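# Place three loose gears on furnace tray, small end up

## Task

Put each of the three gears lying loose onto an unoccupied spot on the furnace tray, oriented with its smaller end pointing upward, and leave none of them held by a gripper at the end.

## Robot and tools

Robot: two arms, left_arm and right_arm, each with a parallel two-finger gripper. Their base links sit at (+0.043, +0.307, 0) m with quat_wxyz (+0.996, 0, 0, +0.086) for left_arm and (+0.046, -0.240, 0) m with quat_wxyz (+0.999, 0, 0, -0.054) for right_arm. The names are labels only; they do not mean image sides.

Frames: the scene frame has its origin on the table surface midway between the arms, +z up, +x pointing out across the table, and left_arm on the +y side. Each gripper has its own axes: the fingers extend along its +z and close along its y. end_effector_position is the point between the pads, roughly 1 cm back from the fingertips. Joint ranges (rad), base to gripper: waist -2.880..2.880, shoulder 0.000..3.142, elbow 0.000..3.019, wrist pitch -1.693..1.571, wrist yaw -1.571..1.571, wrist roll -2.094..2.094.

The 14-number row (used by both execute_actions and move): every entry is in [-1, 1]. Left_arm first, then right_arm, each as dx, dy, dz, rx, ry, rz, opening. Always send all 14, even if one arm should not move. The first six are an offset, not a pose: they are expressed in that gripper's own axes and counted from the gripper pose printed in the most recent result that shows it (before any result has shown it, and for second or later calls within one reply, from where the gripper is when the command begins). Scale: 1.0 equals 0.6 m of translation or 180 degrees of turn; rx, ry, rz form a single rotation vector. Opening is absolute, not an offset: +1 is fully open (0.094 m), -1 is closed.

execute_actions(actions, pictures): actions holds zero or one item. Empty list: just report the state. An action item {"rows": [...], "steps": n} gives 1 to 15 rows and up to 15 control steps of 1/30 s (15 by default); one row per step, the final row reused if rows run out. Every row is counted from the same reference pose, not from the row before. A wait item {"steps": n} (n up to 300) sends nothing and returns when n steps have passed since the previous result, your reply time included. pictures (boolean) chooses whether images come back. A rejected call sends nothing.

move(target, speed): target is one 14-number row as above. Each gripper travels a straight line toward its target; both finish together, lasting 0.5 to 10 s (cut off at 10 s if longer). speed is the path's top speed in m/s, 0.002 to 0.5, default 0.25; rotation is capped at twice that value in rad/s. The opening is sent at the start. Paths ignore obstacles and the other arm. The result adds a move: line with the ending (done, off_target, moving, held, fault) and limits: paced means the pose sent was clipped; held means a check blocked some steps, after which the arm may jump faster than speed. Each gripper's distance from its target is also listed. If only one arm is named, the other finished fine.

wait(seconds): 0 to 10 s of letting the scene run without new commands.

zoom_image(camera, region): camera is cam_high, cam_low, cam_left_wrist or cam_right_wrist (each 504x504, returned in that order); region is [x0, y0, x1, y1] in pixels from the top-left, no larger than 504 by 504.

read_manual(section): only returns licence texts; no motion.

finished_scene(scene): pass the current scene's number to end it for good; the result reports success and gives the next task if there is one. The goal must still hold when you call it.

Reading results: the state line gives each gripper's position (m) and quat_wxyz in the scene frame; at long reach the printed position may be off. grip_measured shows the finger opening on the command scale (last Joint positions entry is metres), with a fixed error up to about 1 mm. To hold a part, command roughly 0.03 below grip_measured; less than that grips more gently. Pads push about 50 to 62 N. HELD marks steps not sent; a pose unreachable line names an arm whose command was altered by the clearance check. Hand target shows where the controller is now steering each gripper. Joint torques are raw drive outputs with offsets and noise.

Motion behaviour: each step, the commanded pose is clipped to within 70 mm and 16 degrees of the measured one, and position wins over orientation when both cannot be met. After an action the arm continues only to its last clipped pose, so check and send the remainder. Arms tend to finish a centimetre or so low; zero offsets pull back to the reference pose and can let an arm sag. To keep an arm steady, send the correction to its desired pose in the first call of a reply and zeros afterwards, aiming higher if it still droops. The simulation keeps running while you reply.

Avoid: dropping or knocking anything off the table, collisions or hard pressing between the arms, slams and hard pushes. Occasional disturbances may tug a held part or shove a loose one. Long holding heats motors: MOTOR HOT appears at 85 °C, and at 100 °C that arm goes limp and falls (OVER-TEMPERATURE FAULT).

Each tool is called as name(argument=value, ...), one argument or row to a line, values as JSON.

## Session

execute_actions(
  actions=[],
)

Scene clock: 0.00 s of 6000.00 s.
left_arm: end_effector_position=(+0.1538, +0.7039, +0.2368) grip_measured=+1.000 end_effector_quat_wxyz=(+0.709, -0.328, +0.614, -0.113) | right_arm: end_effector_position=(+0.3922, +0.0080, +0.2696) grip_measured=+1.000 end_effector_quat_wxyz=(+0.004, -0.578, +0.815, -0.032)
Joint positions: left_arm=[ 1.552  1.416  0.529  1.058  1.389 -0.816  0.094] | right_arm=[ 0.757  1.447  1.448 -1.567  0.063 -0.585  0.094]
Joint velocities: left_arm=[-0.005 -0.005 -0.007  0.002 -0.007 -0.037  0.   ] | right_arm=[-0.015 -0.005 -0.007  0.012 -0.066 -0.022  0.   ]
Joint torques (N m, as the arm reports them, + toward a larger angle): no reading
Motor temperatures (°C, as the motors report them): left_arm=[29 31 26 28 29 30] | right_arm=[27 29 27 30 29 26]
Hand target (left_arm): +0.153, +0.709, +0.245; +0.712, -0.319, +0.617, -0.105
Hand target (right_arm): +0.398, +0.012, +0.285; +0.023, -0.578, +0.815, -0.031

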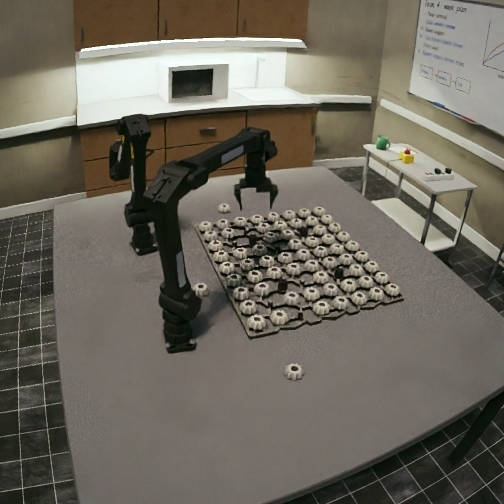

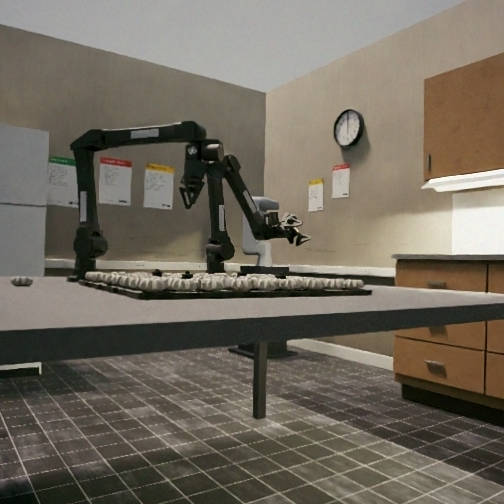

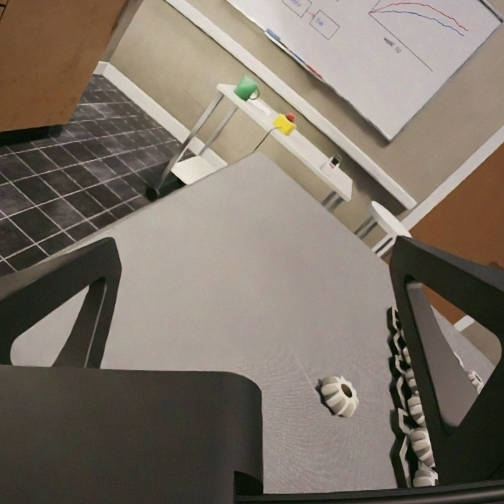

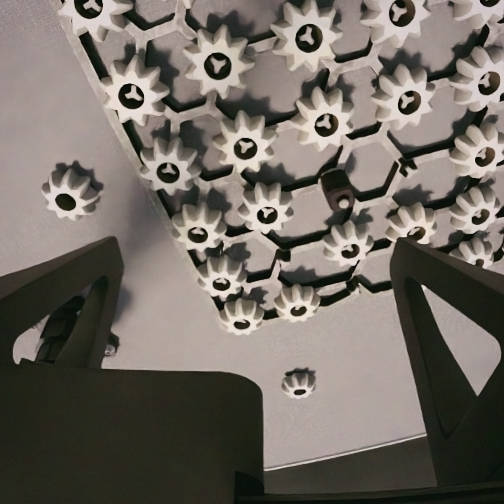

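zoom_image(
  camera="cam_high",
  region=[160, 180, 420, 400],
)

zoom_image(
  camera="cam_low",
  region=[0, 240, 200, 320],
)

zoom_image(
  camera="cam_right_wrist",
  region=[0, 100, 504, 420],
)

Region (160, 180, 420, 400) of cam_high's 504x504 image, scaled by 1.938, with more detail than that image has; it fills the top 426 rows of this view, and the rest is white.

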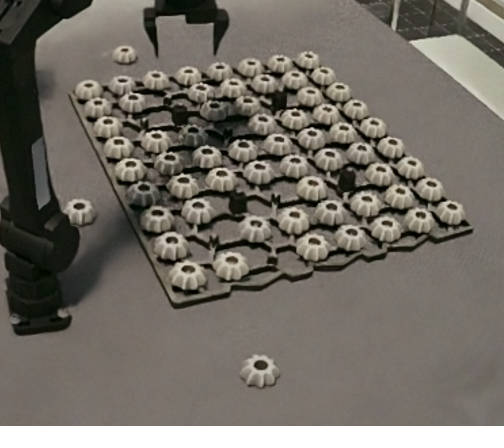

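Region (0, 240, 200, 320) of cam_low's 504x504 image, scaled by 2.520, with more detail than that image has; it fills the top 202 rows of this view, and the rest is white.

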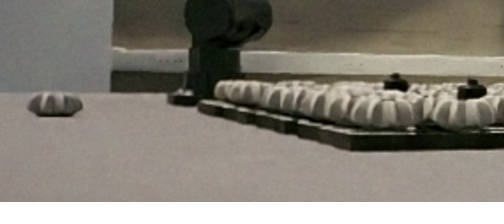

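Region (0, 100, 504, 420) of cam_right_wrist's 504x504 image, scaled by 1.000; it fills the top 320 rows of this view, and the rest is white.

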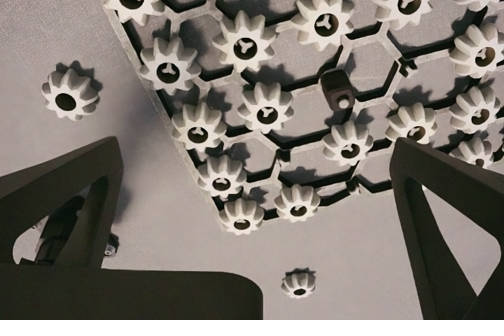

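move(
  target=[0.455,-0.372,0.303,-0.0829,0.520,0.2407,1, 0.755,-0.124,0.183,-0.022,0.003,0.393,1],
  speed=0.3,
)

Scene clock: 28.73 s of 6000.00 s.
left_arm: end_effector_position=(+0.4213, +0.4359, +0.1440) grip_measured=+1.000 end_effector_quat_wxyz=(-0.015, +0.006, +1.000, -0.014) | right_arm: end_effector_position=(+0.3085, -0.4444, +0.1713) grip_measured=+1.000 end_effector_quat_wxyz=(-0.013, +0.006, +1.000, +0.013)
Joint positions: left_arm=[ 0.165  1.461  1.128 -1.276  0.015  0.349  0.094] | right_arm=[-0.555  1.262  1.011 -1.356 -0.005 -0.651  0.094]
Joint velocities: left_arm=[-0.015 -0.015 -0.002  0.002  0.007 -0.066  0.   ] | right_arm=[-0.015  0.005  0.007  0.007  0.007 -0.037  0.   ]
Joint torques (N m, as the arm reports them, + toward a larger angle): left_arm=[  0.55 -10.27  11.33  -0.22  -0.04  -0.12] | right_arm=[ 0.84 -5.96  9.37  1.11 -0.06 -0.06]
Motor temperatures (°C, as the motors report them): left_arm=[29 31 29 28 29 30] | right_arm=[27 30 30 30 29 26]
Hand target (left_arm): +0.437, +0.443, +0.162; +0.002, -0.001, +1.000, -0.006
Hand target (right_arm): +0.321, -0.454, +0.184; +0.007, +0.001, +1.000, -0.001
Off the commanded pose (left_arm): 0.024 m, 2 deg.
Off the commanded pose (right_arm): 0.012 m, 2 deg.
After step 90, 22.23 s passed at rest.
move: off_target (left_arm, right_arm); limits=paced

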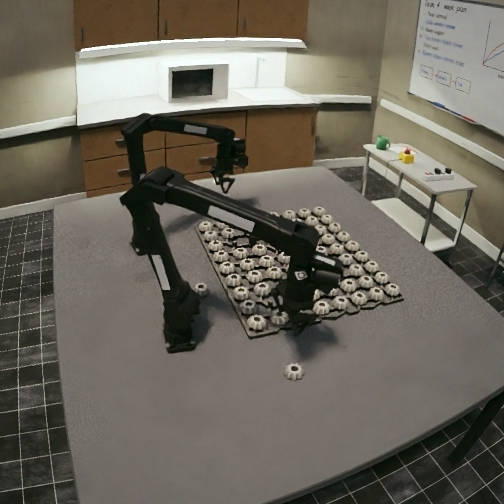

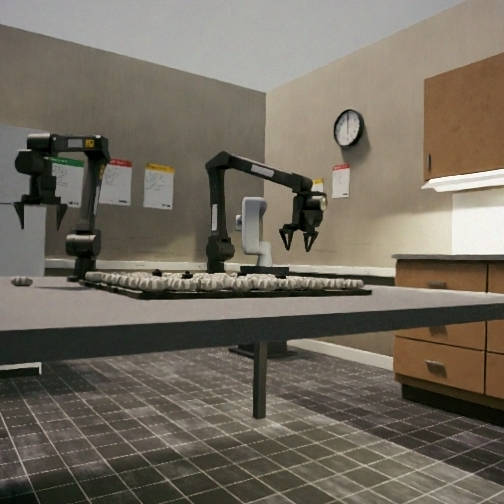

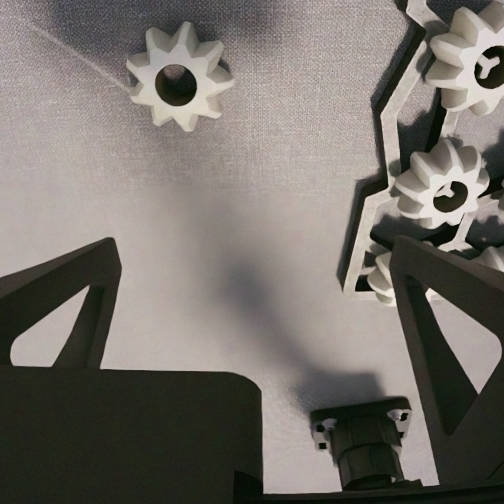

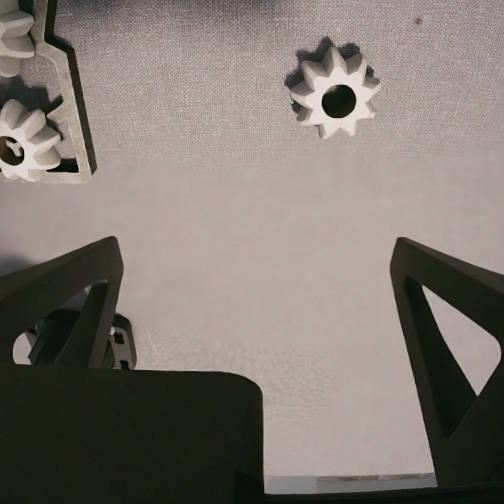

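move(
  target=[-0.067,0.078,0.1,0,0,0,1, -0.042,-0.1,0.15,0,0,0,1],
  speed=0.2,
)

Scene clock: 34.77 s of 6000.00 s.
left_arm: end_effector_position=(+0.4377, +0.4689, +0.0680) grip_measured=+1.000 end_effector_quat_wxyz=(-0.043, +0.003, +0.999, -0.026) | right_arm: end_effector_position=(+0.3279, -0.4975, +0.0768) grip_measured=+1.000 end_effector_quat_wxyz=(-0.021, +0.009, +1.000, +0.021)
Joint positions: left_arm=[ 0.225  1.65   1.129 -1.149  0.015  0.403  0.094] | right_arm=[-0.632  1.506  0.983 -1.107 -0.003 -0.723  0.094]
Joint velocities: left_arm=[-0.005 -0.024 -0.002 -0.002  0.037  0.037  0.   ] | right_arm=[-0.024 -0.005  0.012 -0.017  0.007 -0.095  0.   ]
Joint torques (N m, as the arm reports them, + toward a larger angle): left_arm=[  0.25 -12.68  10.23   0.47  -0.02   0.11] | right_arm=[-0.16 -9.45  6.2   0.84  0.12 -0.03]
Motor temperatures (°C, as the motors report them): left_arm=[29 31 30 28 29 30] | right_arm=[27 30 31 30 29 26]
Hand target (left_arm): +0.459, +0.481, +0.083; -0.015, +0.006, +1.000, -0.013
Hand target (right_arm): +0.329, -0.502, +0.079; -0.013, +0.006, +1.000, +0.013
Off the commanded pose (left_arm): 0.029 m, 3 deg.
Off the commanded pose (right_arm): 0.006 m, 1 deg.
After step 90, 2.07 s passed at rest.
move: off_target (left_arm)

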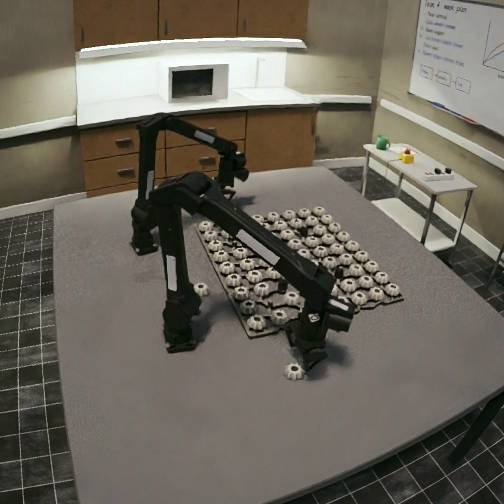

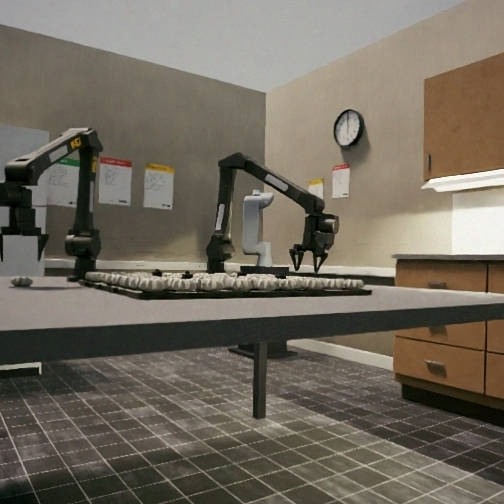

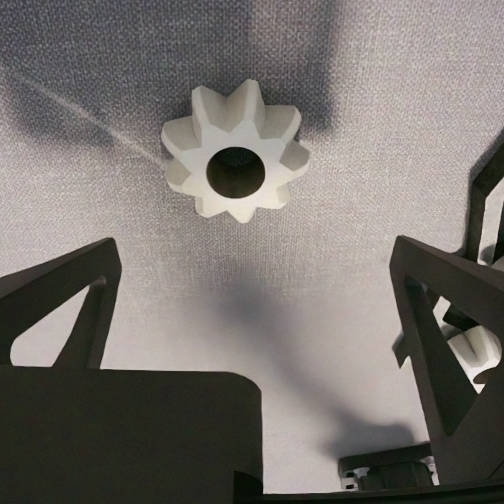

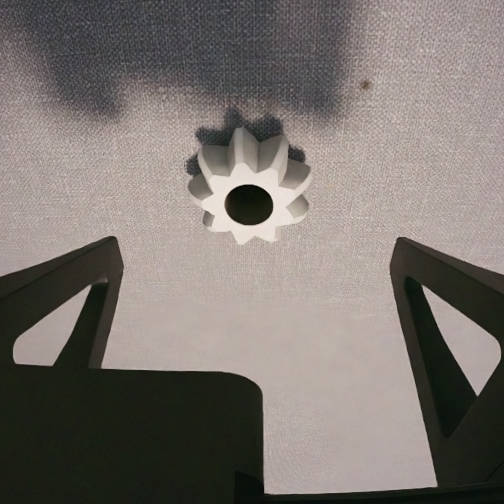

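move(
  target=[-0.052,0.033,0.038,-0.025,-0.045,-0.002,1, 0.01,0,0.083,0.018,-0.018,-0.006,1],
  speed=0.1,
)

Scene clock: 44.67 s of 6000.00 s.
left_arm: end_effector_position=(+0.4686, +0.4846, +0.0513) grip_measured=+1.000 end_effector_quat_wxyz=(+0.032, +0.004, +0.999, +0.014) | right_arm: end_effector_position=(+0.3205, -0.4911, +0.0311) grip_measured=+1.000 end_effector_quat_wxyz=(+0.006, -0.001, +1.000, -0.004)
Joint positions: left_arm=[ 0.225  1.656  1.088 -0.932  0.     0.405  0.094] | right_arm=[-0.632  1.512  0.847 -0.891 -0.002 -0.742  0.094]
Joint velocities: left_arm=[ 0.015 -0.005  0.007 -0.012 -0.007 -0.081  0.   ] | right_arm=[ 0.005 -0.015  0.012 -0.007 -0.037  0.081  0.   ]
Joint torques (N m, as the arm reports them, + toward a larger angle): left_arm=[  0.93 -11.66   6.53   0.87  -0.06  -0.03] | right_arm=[-0.27 -8.    5.61  1.21  0.16 -0.04]
Motor temperatures (°C, as the motors report them): left_arm=[29 32 31 28 29 30] | right_arm=[27 30 30 30 29 26]
Hand target (left_arm): +0.467, +0.487, +0.042; +0.027, -0.000, +1.000, +0.013
Hand target (right_arm): +0.319, -0.495, +0.028; +0.008, -0.001, +1.000, -0.008
Off the commanded pose (left_arm): 0.010 m, 1 deg.
Off the commanded pose (right_arm): 0.006 m, 0 deg.
After step 90, 5.73 s passed at rest.
move: done

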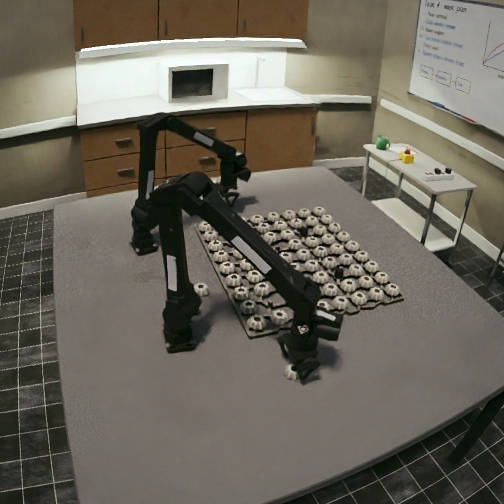

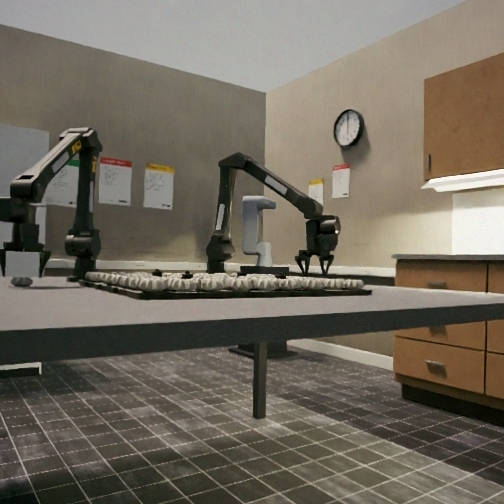

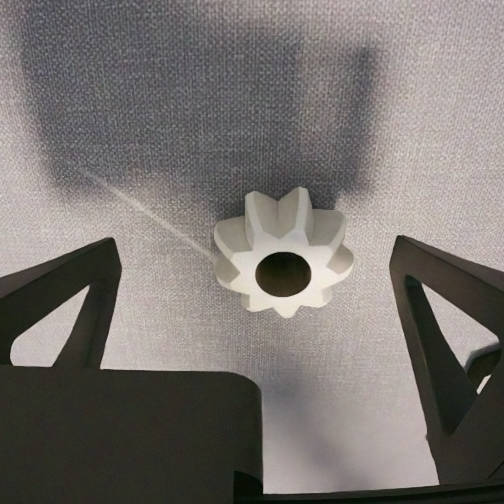

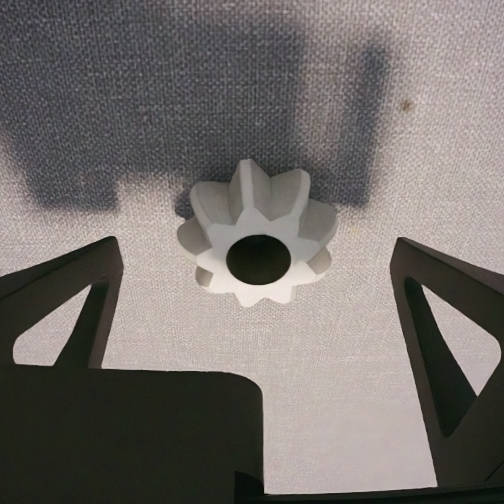

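move(
  target=[0.045,-0.019,0.038,0.009,0.02,-0.0025,1, 0.005,0,0.03,0,0,0,1],
  speed=0.06,
)

Scene clock: 51.77 s of 6000.00 s.
left_arm: end_effector_position=(+0.4456, +0.4749, +0.0336) grip_measured=+1.000 end_effector_quat_wxyz=(+0.008, +0.004, +1.000, +0.003) | right_arm: end_effector_position=(+0.3183, -0.4890, +0.0169) grip_measured=+1.000 end_effector_quat_wxyz=(+0.005, -0.001, +1.000, -0.003)
Joint positions: left_arm=[ 0.225  1.656  1.033 -0.932  0.     0.405  0.094] | right_arm=[-0.632  1.535  0.826 -0.851 -0.002 -0.742  0.094]
Joint velocities: left_arm=[-0.024 -0.005 -0.007 -0.002  0.007 -0.037  0.   ] | right_arm=[-0.005 -0.015  0.022 -0.007 -0.007 -0.066  0.   ]
Joint torques (N m, as the arm reports them, + toward a larger angle): left_arm=[  0.51 -11.09   6.38   0.38   0.1   -0.09] | right_arm=[-0.08 -8.14  5.3   1.17  0.03  0.03]
Motor temperatures (°C, as the motors report them): left_arm=[29 32 30 28 29 30] | right_arm=[27 30 30 30 29 26]
Hand target (left_arm): +0.443, +0.474, +0.027; +0.001, -0.000, +1.000, -0.001
Hand target (right_arm): +0.317, -0.491, +0.013; +0.006, -0.000, +1.000, -0.004
Off the commanded pose (left_arm): 0.008 m, 1 deg.
Off the commanded pose (right_arm): 0.004 m, 0 deg.
After step 90, 3.17 s passed at rest.
move: done

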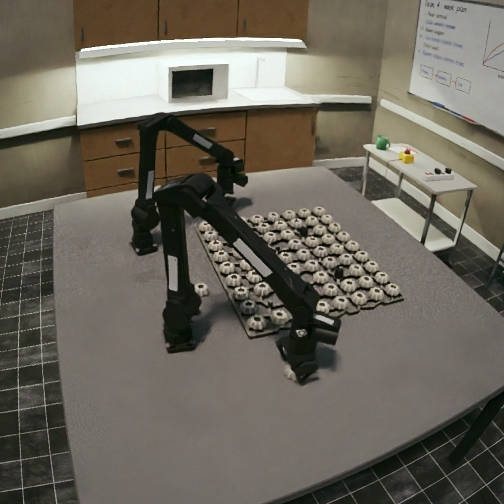

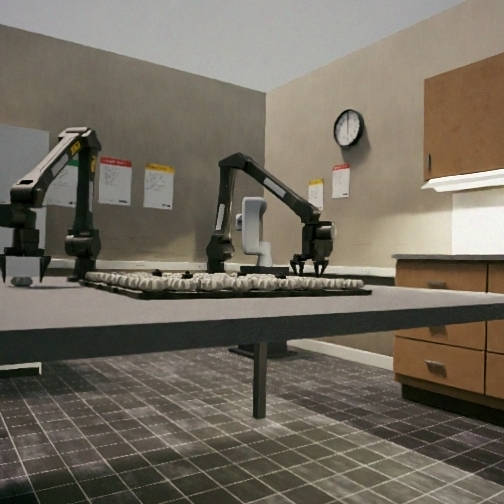

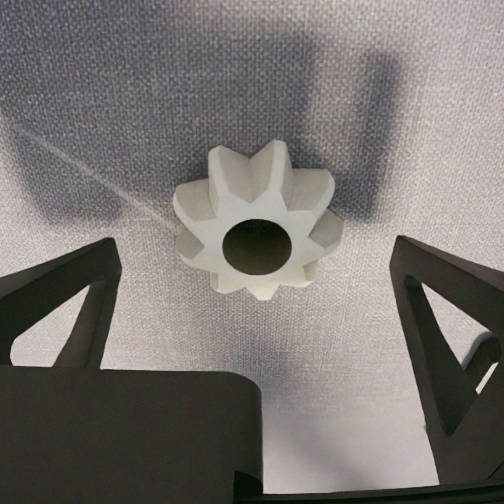

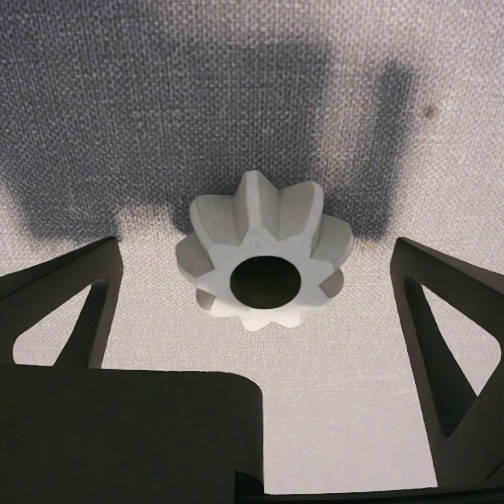

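zoom_image(
  camera="cam_low",
  region=[0, 230, 100, 300],
)

Region (0, 230, 100, 300) of cam_low's 504x504 image, scaled by 5.040, with more detail than that image has; it fills the top 353 rows of this view, and the rest is white.

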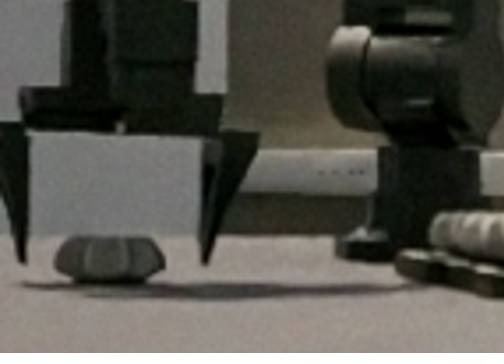

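move(
  target=[-0.015,0,0.025,0,0,0,1, 0,0.003,0.016,0,0,0,1],
  speed=0.04,
)

zoom_image(
  camera="cam_low",
  region=[0, 230, 100, 300],
)

Scene clock: 58.17 s of 6000.00 s.
left_arm: end_effector_position=(+0.4471, +0.4755, +0.0215) grip_measured=+1.000 end_effector_quat_wxyz=(+0.003, +0.004, +1.000, +0.001) | right_arm: end_effector_position=(+0.3169, -0.4877, +0.0112) grip_measured=+1.000 end_effector_quat_wxyz=(+0.003, -0.001, +1.000, -0.002)
Joint positions: left_arm=[ 0.225  1.685  1.033 -0.914  0.     0.405  0.094] | right_arm=[-0.632  1.544  0.818 -0.837 -0.002 -0.742  0.094]
Joint velocities: left_arm=[ 0.005 -0.015  0.002 -0.002  0.066  0.022  0.   ] | right_arm=[-0.005 -0.005 -0.007 -0.007  0.022  0.037  0.   ]
Joint torques (N m, as the arm reports them, + toward a larger angle): left_arm=[ -0.17 -11.41   7.1    0.7    0.04  -0.09] | right_arm=[ 0.65 -7.97  5.06  1.2   0.05  0.1 ]
Motor temperatures (°C, as the motors report them): left_arm=[29 32 30 28 29 30] | right_arm=[27 30 29 30 29 26]
Hand target (left_arm): +0.455, +0.475, +0.019; +0.008, +0.004, +1.000, +0.003
Hand target (right_arm): +0.318, -0.487, +0.007; +0.005, -0.001, +1.000, -0.003
Off the commanded pose (left_arm): 0.008 m, 1 deg.
Off the commanded pose (right_arm): 0.004 m, 0 deg.
After step 90, 2.57 s passed at rest.
move: done

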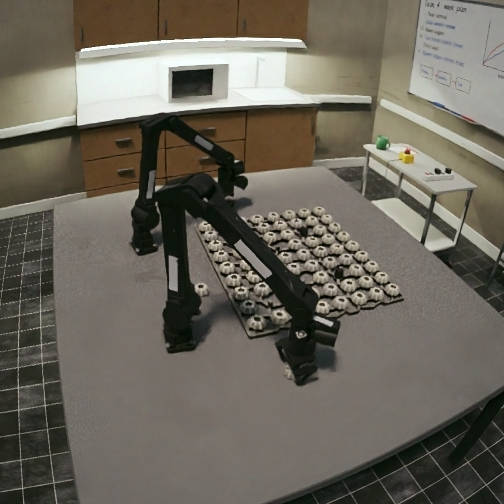

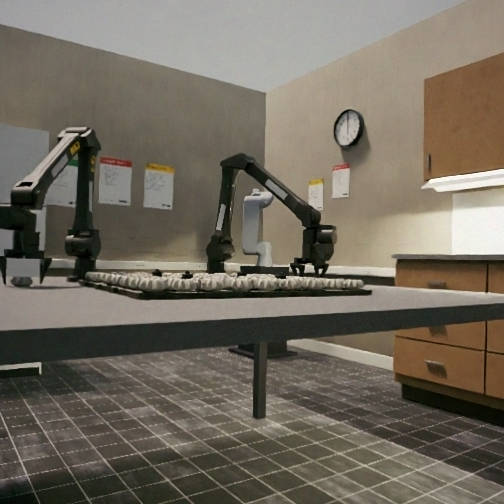

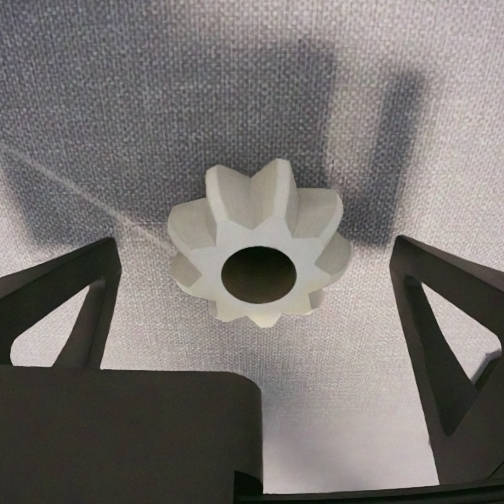

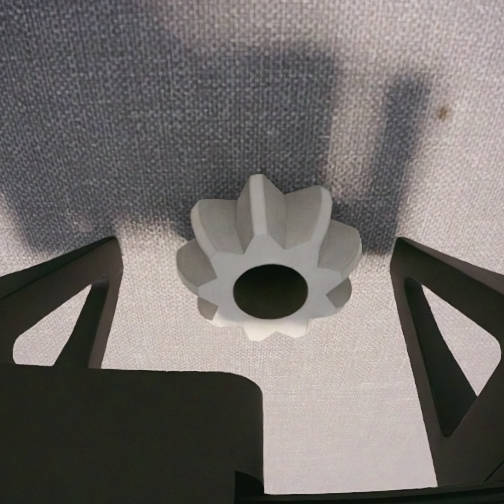

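Region (0, 230, 100, 300) of cam_low's 504x504 image, scaled by 5.040, with more detail than that image has; it fills the top 353 rows of this view, and the rest is white.

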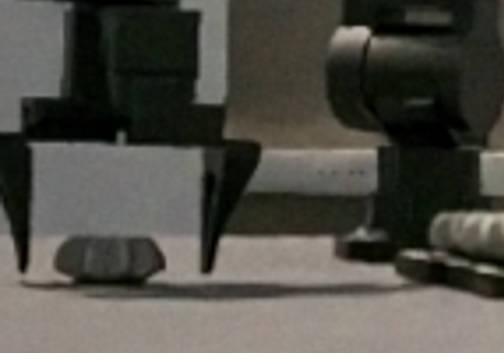

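move(
  target=[0,0,0,0,0,0,0.08, 0,0,0,0,0,0,0.08],
  speed=0.04,
)

Scene clock: 61.97 s of 6000.00 s.
left_arm: end_effector_position=(+0.4471, +0.4755, +0.0215) grip_measured=+0.191 end_effector_quat_wxyz=(+0.003, +0.004, +1.000, +0.001) | right_arm: end_effector_position=(+0.3169, -0.4878, +0.0112) grip_measured=+0.194 end_effector_quat_wxyz=(+0.003, -0.001, +1.000, -0.002)
Joint positions: left_arm=[ 0.225  1.685  1.033 -0.914  0.     0.405  0.056] | right_arm=[-0.632  1.544  0.818 -0.837 -0.002 -0.742  0.056]
Joint velocities: left_arm=[-0.005 -0.005  0.007 -0.007 -0.022 -0.022  0.   ] | right_arm=[ 0.015  0.005 -0.017 -0.002 -0.007  0.11   0.   ]
Joint torques (N m, as the arm reports them, + toward a larger angle): left_arm=[  0.46 -12.72   6.43   0.25   0.04  -0.02] | right_arm=[ 0.76 -8.69  5.7   0.66  0.01  0.08]
Motor temperatures (°C, as the motors report them): left_arm=[29 32 30 28 29 30] | right_arm=[27 30 29 30 29 26]
Hand target (left_arm): +0.447, +0.476, +0.021; +0.003, +0.004, +1.000, +0.001
Hand target (right_arm): +0.317, -0.488, +0.011; +0.003, -0.001, +1.000, -0.002
Off the commanded pose (left_arm): 0.000 m, 0 deg.
Off the commanded pose (right_arm): 0.000 m, 0 deg.
After step 90, 0.10 s passed at rest.
move: done

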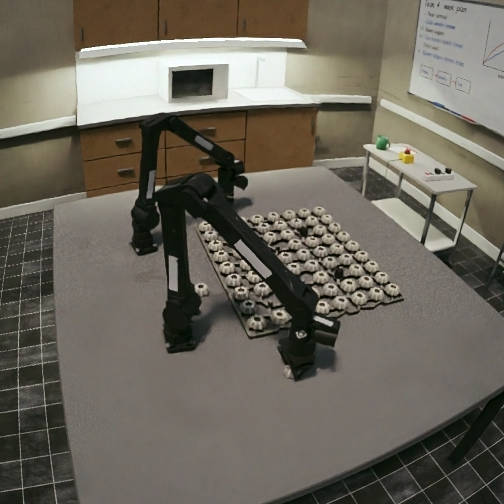

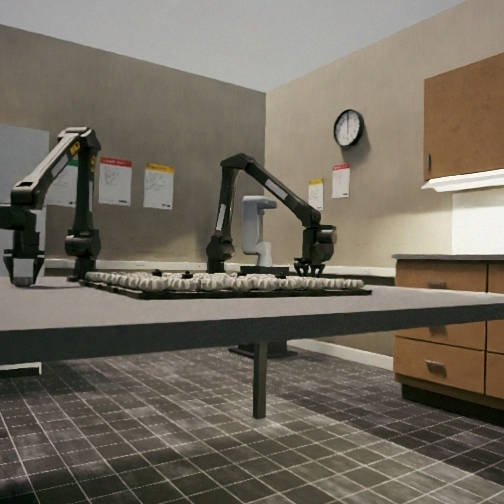

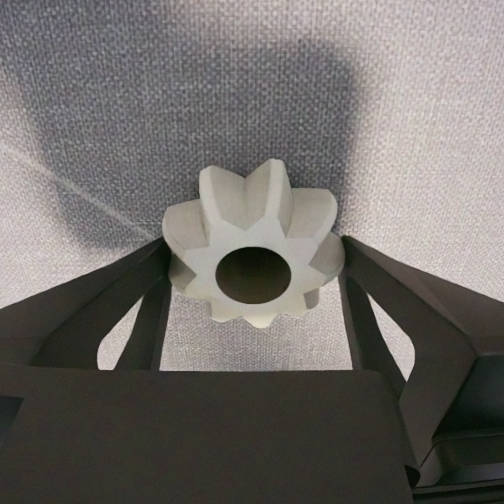

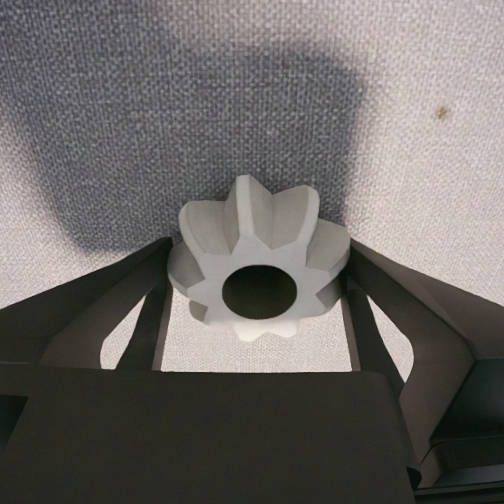

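move(
  target=[0,0,-0.12,0,0,0,0.15, 0,0,-0.12,0,0,0,0.15],
  speed=0.15,
)

move(
  target=[0.095,-0.509,-0.13,0,0,0.25,0.15, -0.215,0.345,-0.13,0,0,-0.25,0.15],
  speed=0.25,
)

Scene clock: 99.67 s of 6000.00 s.
left_arm: end_effector_position=(+0.4228, +0.4653, +0.0657) grip_measured=+0.191 end_effector_quat_wxyz=(-0.028, +0.004, +1.000, -0.012) | right_arm: end_effector_position=(+0.2957, -0.4684, +0.0555) grip_measured=+0.194 end_effector_quat_wxyz=(-0.023, -0.001, +0.999, +0.022)
Joint positions: left_arm=[ 0.225  1.594  1.054 -1.092  0.     0.405  0.056] | right_arm=[-0.632  1.434  0.839 -1.039 -0.002 -0.742  0.056]
Joint velocities: left_arm=[ 0.005 -0.005 -0.002 -0.002 -0.051  0.037  0.   ] | right_arm=[-0.005 -0.015 -0.002 -0.007  0.066 -0.007 -0.   ]
Joint torques (N m, as the arm reports them, + toward a larger angle): left_arm=[  0.33 -13.16  10.9   -0.34   0.04  -0.03] | right_arm=[ 1.03 -9.19 10.41 -0.04  0.04  0.11]
Motor temperatures (°C, as the motors report them): left_arm=[29 32 29 28 29 30] | right_arm=[27 30 29 30 29 26]
Hand target (left_arm): +0.445, +0.474, +0.094; +0.003, +0.004, +1.000, +0.001
Hand target (right_arm): +0.317, -0.486, +0.083; +0.003, -0.001, +1.000, -0.002
Off the commanded pose (left_arm): 0.038 m, 4 deg.
Off the commanded pose (right_arm): 0.039 m, 4 deg.
After step 90, 33.73 s passed at rest.
move: off_target (left_arm, right_arm)

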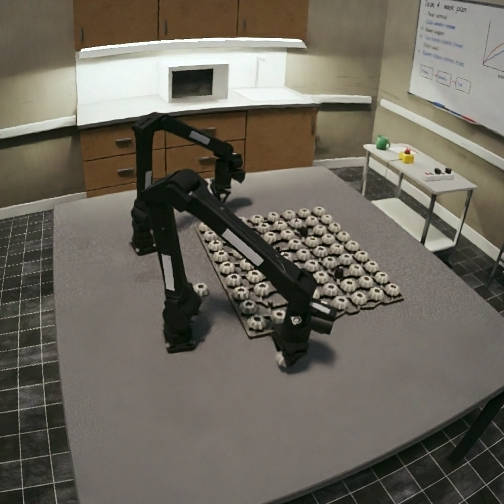

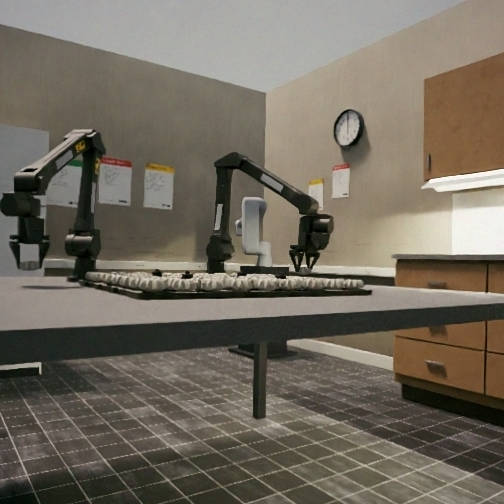

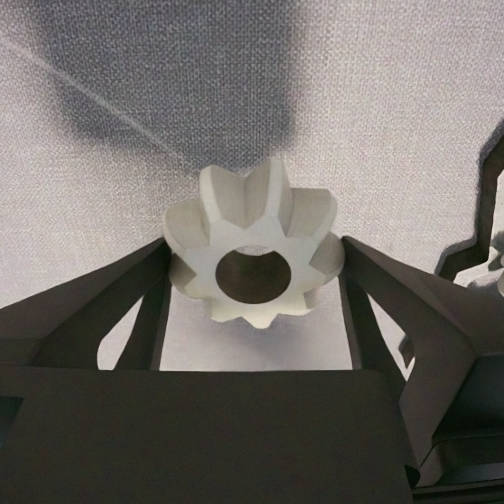

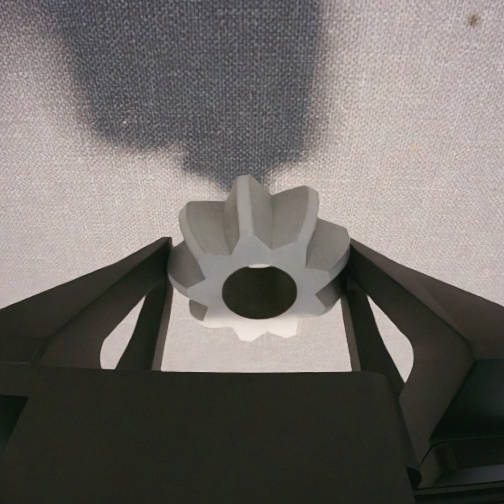

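Scene clock: 101.73 s of 6000.00 s.
left_arm: end_effector_position=(+0.3441, +0.1717, +0.1190) grip_measured=+0.190 end_effector_quat_wxyz=(-0.065, +0.392, +0.917, -0.023) | right_arm: end_effector_position=(+0.4014, -0.2603, +0.1079) grip_measured=+0.195 end_effector_quat_wxyz=(-0.042, -0.377, +0.924, +0.045)
Joint positions: left_arm=[-0.569  1.366  0.955 -1.291  0.046  0.413  0.056] | right_arm=[ 0.032  1.437  0.996 -1.246 -0.043 -0.853  0.056]
Joint velocities: left_arm=[-0.015 -0.015  0.007  0.002 -0.007  0.051  0.001] | right_arm=[ 0.005 -0.005 -0.002 -0.017  0.051  0.022 -0.001]
Joint torques (N m, as the arm reports them, + toward a larger angle): left_arm=[  0.91 -10.23  11.8   -0.5    0.05  -0.11] | right_arm=[ 1.38 -8.5  11.06 -0.24 -0.02  0.  ]
Motor temperatures (°C, as the motors report them): left_arm=[29 32 30 28 29 30] | right_arm=[27 30 30 30 29 26]
Hand target (left_arm): +0.367, +0.165, +0.151; -0.025, +0.386, +0.922, -0.023
Hand target (right_arm): +0.426, -0.262, +0.133; -0.015, -0.383, +0.923, +0.032
Off the commanded pose (left_arm): 0.044 m, 5 deg.
Off the commanded pose (right_arm): 0.039 m, 4 deg.
move: off_target (left_arm, right_arm)

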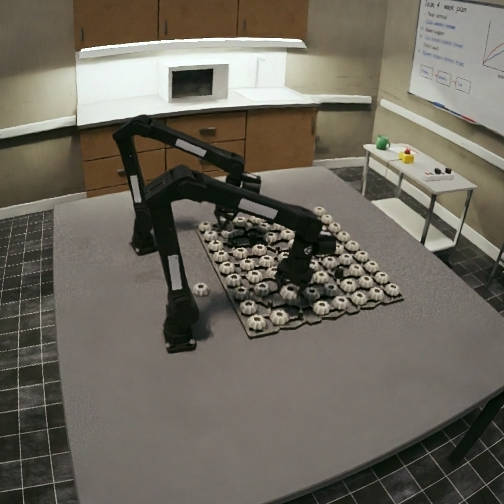

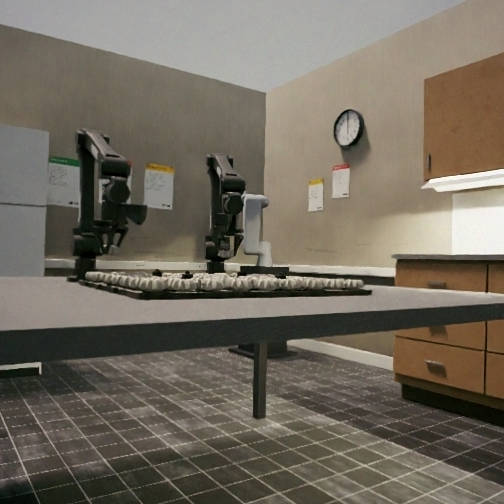

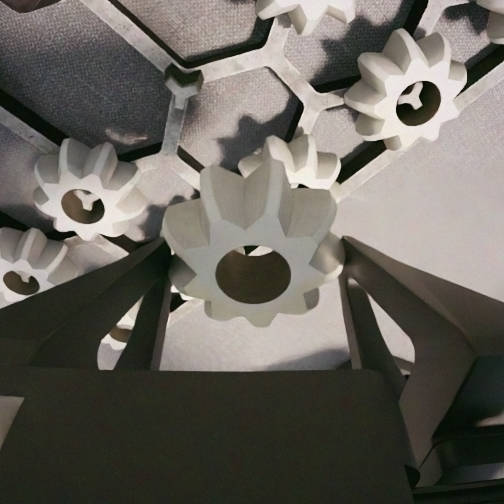

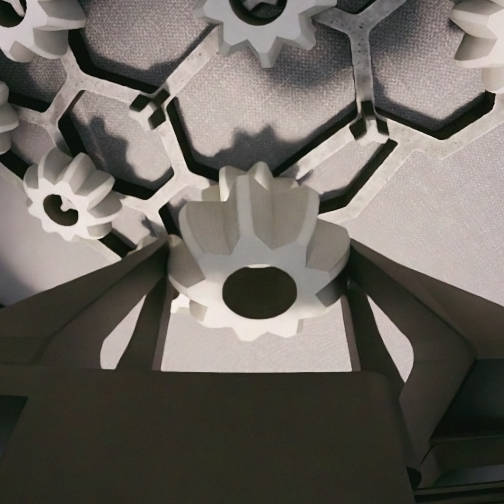

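move(
  target=[-0.0408,0.0315,-0.1095,-0.0293,-0.0327,-0.0072,0.15, -0.03,-0.0607,-0.1125,0.0367,-0.0138,-0.0034,0.15],
  speed=0.15,
)

Scene clock: 120.40 s of 6000.00 s.
left_arm: end_effector_position=(+0.3636, +0.1714, +0.1507) grip_measured=+0.190 end_effector_quat_wxyz=(-0.034, +0.390, +0.920, -0.002) | right_arm: end_effector_position=(+0.4262, -0.2699, +0.1395) grip_measured=+0.195 end_effector_quat_wxyz=(-0.030, -0.382, +0.923, +0.016)
Joint positions: left_arm=[-0.569  1.341  1.024 -1.323  0.004  0.404  0.056] | right_arm=[ 0.03   1.438  1.09  -1.292 -0.002 -0.863  0.056]
Joint velocities: left_arm=[-0.005 -0.015  0.012 -0.007 -0.037  0.022  0.   ] | right_arm=[ 0.015  0.005  0.017 -0.012  0.007 -0.037 -0.   ]
Joint torques (N m, as the arm reports them, + toward a larger angle): left_arm=[ 0.88 -9.79 11.67 -0.32 -0.05 -0.11] | right_arm=[-0.3  -9.53 11.28 -0.13  0.15 -0.03]
Motor temperatures (°C, as the motors report them): left_arm=[29 32 34 28 29 30] | right_arm=[27 30 32 30 29 26]
Hand target (left_arm): +0.382, +0.167, +0.180; -0.000, +0.383, +0.924, -0.000
Hand target (right_arm): +0.446, -0.276, +0.170; +0.000, -0.383, +0.924, -0.000
Off the commanded pose (left_arm): 0.036 m, 4 deg.
Off the commanded pose (right_arm): 0.038 m, 4 deg.
After step 90, 14.70 s passed at rest.
move: off_target (left_arm, right_arm)

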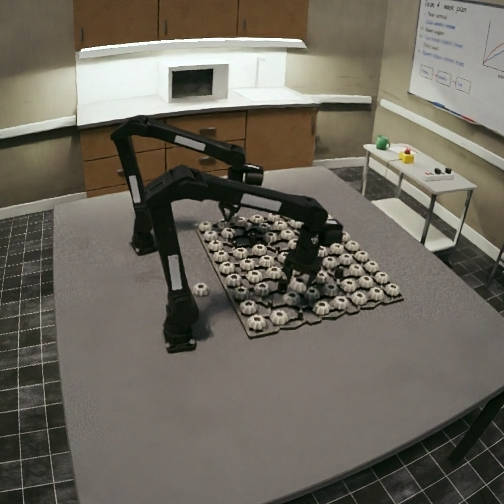

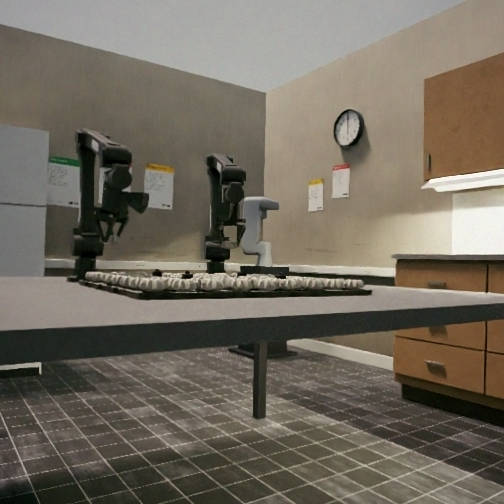

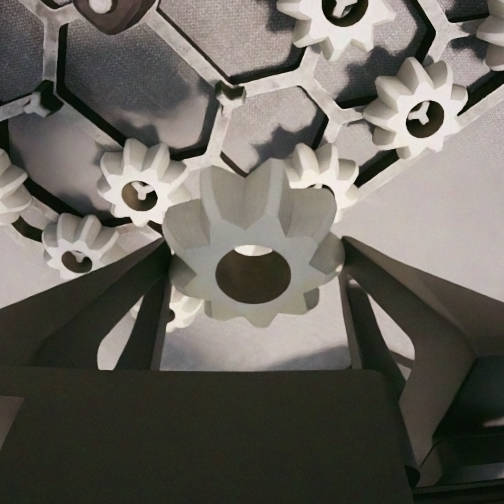

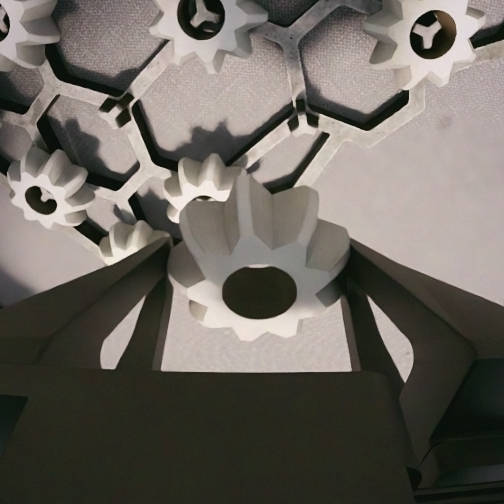

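move(
  target=[-0.0388,0.022,0.1235,-0.0094,-0.0195,-0.0052,0.15, -0.0185,-0.0447,0.1212,0.0167,-0.0138,0,0.15],
  speed=0.1,
)

Scene clock: 132.57 s of 6000.00 s.
left_arm: end_effector_position=(+0.3782, +0.1655, +0.0723) grip_measured=+0.190 end_effector_quat_wxyz=(-0.012, +0.390, +0.921, -0.001) | right_arm: end_effector_position=(+0.4400, -0.2768, +0.0595) grip_measured=+0.195 end_effector_quat_wxyz=(-0.014, -0.382, +0.924, +0.008)
Joint positions: left_arm=[-0.569  1.445  0.904 -1.053  0.003  0.404  0.056] | right_arm=[ 0.016  1.548  0.98  -1.035 -0.002 -0.877  0.056]
Joint velocities: left_arm=[ 0.005 -0.015  0.017  0.002  0.007 -0.037 -0.   ] | right_arm=[-0.015  0.005  0.002 -0.012  0.051 -0.051 -0.   ]
Joint torques (N m, as the arm reports them, + toward a larger angle): left_arm=[  1.02 -10.13   7.2    0.68  -0.05  -0.09] | right_arm=[ -0.03 -10.03   6.27   0.96   0.08  -0.05]
Motor temperatures (°C, as the motors report them): left_arm=[29 32 34 28 29 30] | right_arm=[27 30 33 30 29 26]
Hand target (left_arm): +0.385, +0.166, +0.075; -0.000, +0.382, +0.924, +0.000
Hand target (right_arm): +0.447, -0.281, +0.066; +0.000, -0.383, +0.924, +0.000
Off the commanded pose (left_arm): 0.007 m, 2 deg.
Off the commanded pose (right_arm): 0.010 m, 2 deg.
After step 90, 8.00 s passed at rest.
move: done

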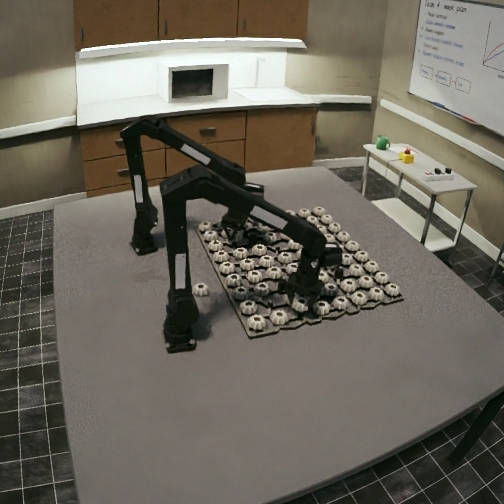

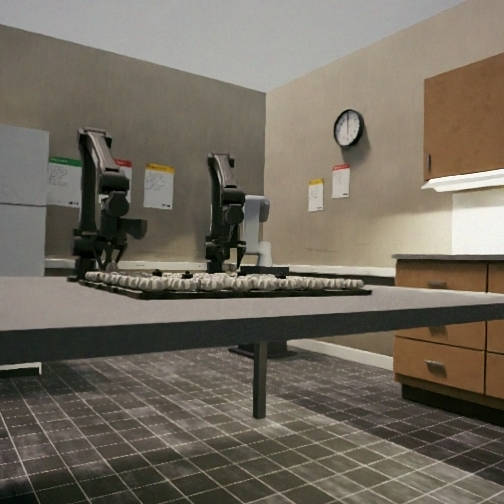

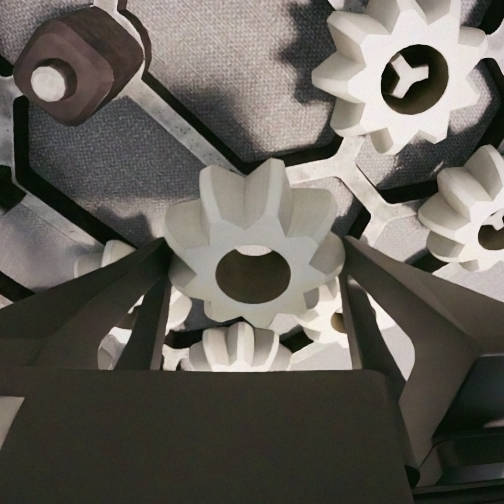

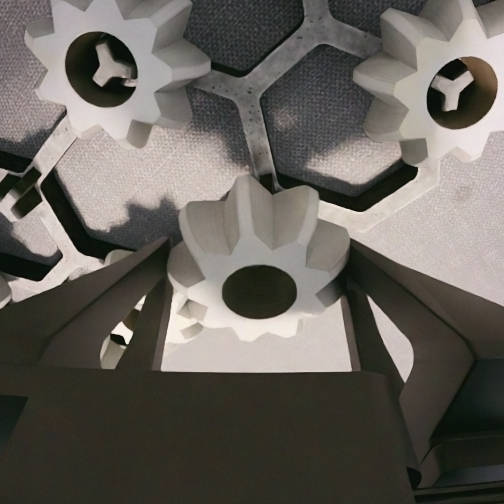

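move(
  target=[-0.0092,0.0143,0.007,-0.0053,-0.0102,-0.005,0.15, -0.0141,-0.0141,0.007,0.012,-0.0094,0,0.15],
  speed=0.04,
)

Scene clock: 137.93 s of 6000.00 s.
left_arm: end_effector_position=(+0.3826, +0.1659, +0.0686) grip_measured=+0.190 end_effector_quat_wxyz=(+0.000, +0.387, +0.922, -0.001) | right_arm: end_effector_position=(+0.4464, -0.2774, +0.0528) grip_measured=+0.195 end_effector_quat_wxyz=(-0.002, -0.382, +0.924, +0.002)
Joint positions: left_arm=[-0.563  1.445  0.893 -1.018  0.003  0.404  0.056] | right_arm=[ 0.016  1.558  0.972 -0.989 -0.002 -0.877  0.056]
Joint velocities: left_arm=[ 0.005  0.005 -0.002  0.002 -0.007 -0.007 -0.   ] | right_arm=[ 0.005 -0.024 -0.022  0.002 -0.022  0.037 -0.   ]
Joint torques (N m, as the arm reports them, + toward a larger angle): left_arm=[ 0.96 -9.44  7.11  0.75 -0.05 -0.03] | right_arm=[ 1.17 -9.7   6.25  1.2   0.12  0.09]
Motor temperatures (°C, as the motors report them): left_arm=[29 32 33 28 29 30] | right_arm=[27 30 32 30 29 26]
Hand target (left_arm): +0.388, +0.168, +0.068; +0.006, +0.383, +0.924, +0.000
Hand target (right_arm): +0.452, -0.277, +0.055; +0.007, -0.382, +0.924, -0.003
Off the commanded pose (left_arm): 0.006 m, 1 deg.
Off the commanded pose (right_arm): 0.006 m, 1 deg.
After step 90, 1.53 s passed at rest.
move: done

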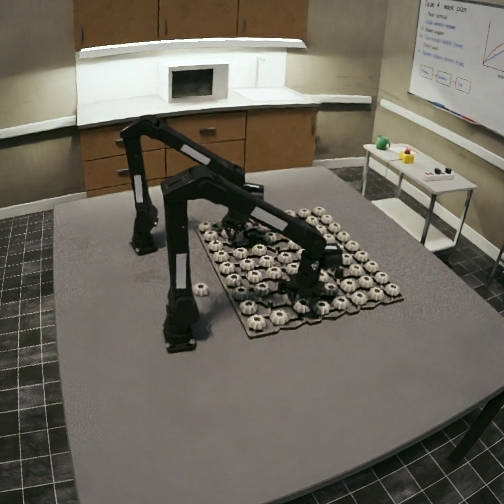

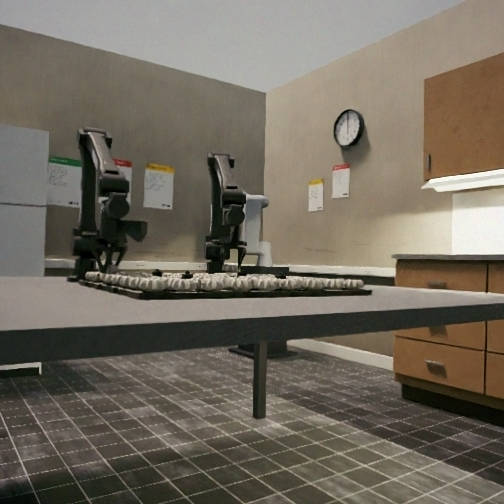

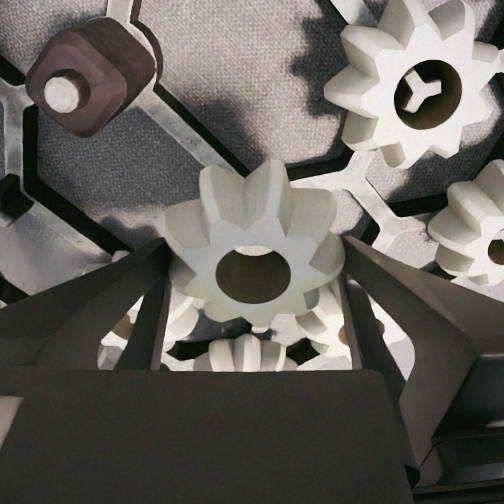

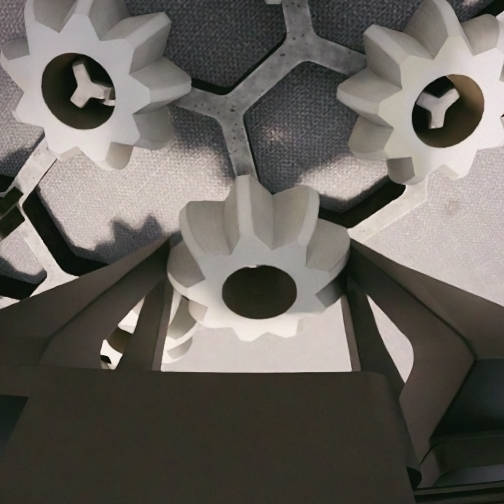

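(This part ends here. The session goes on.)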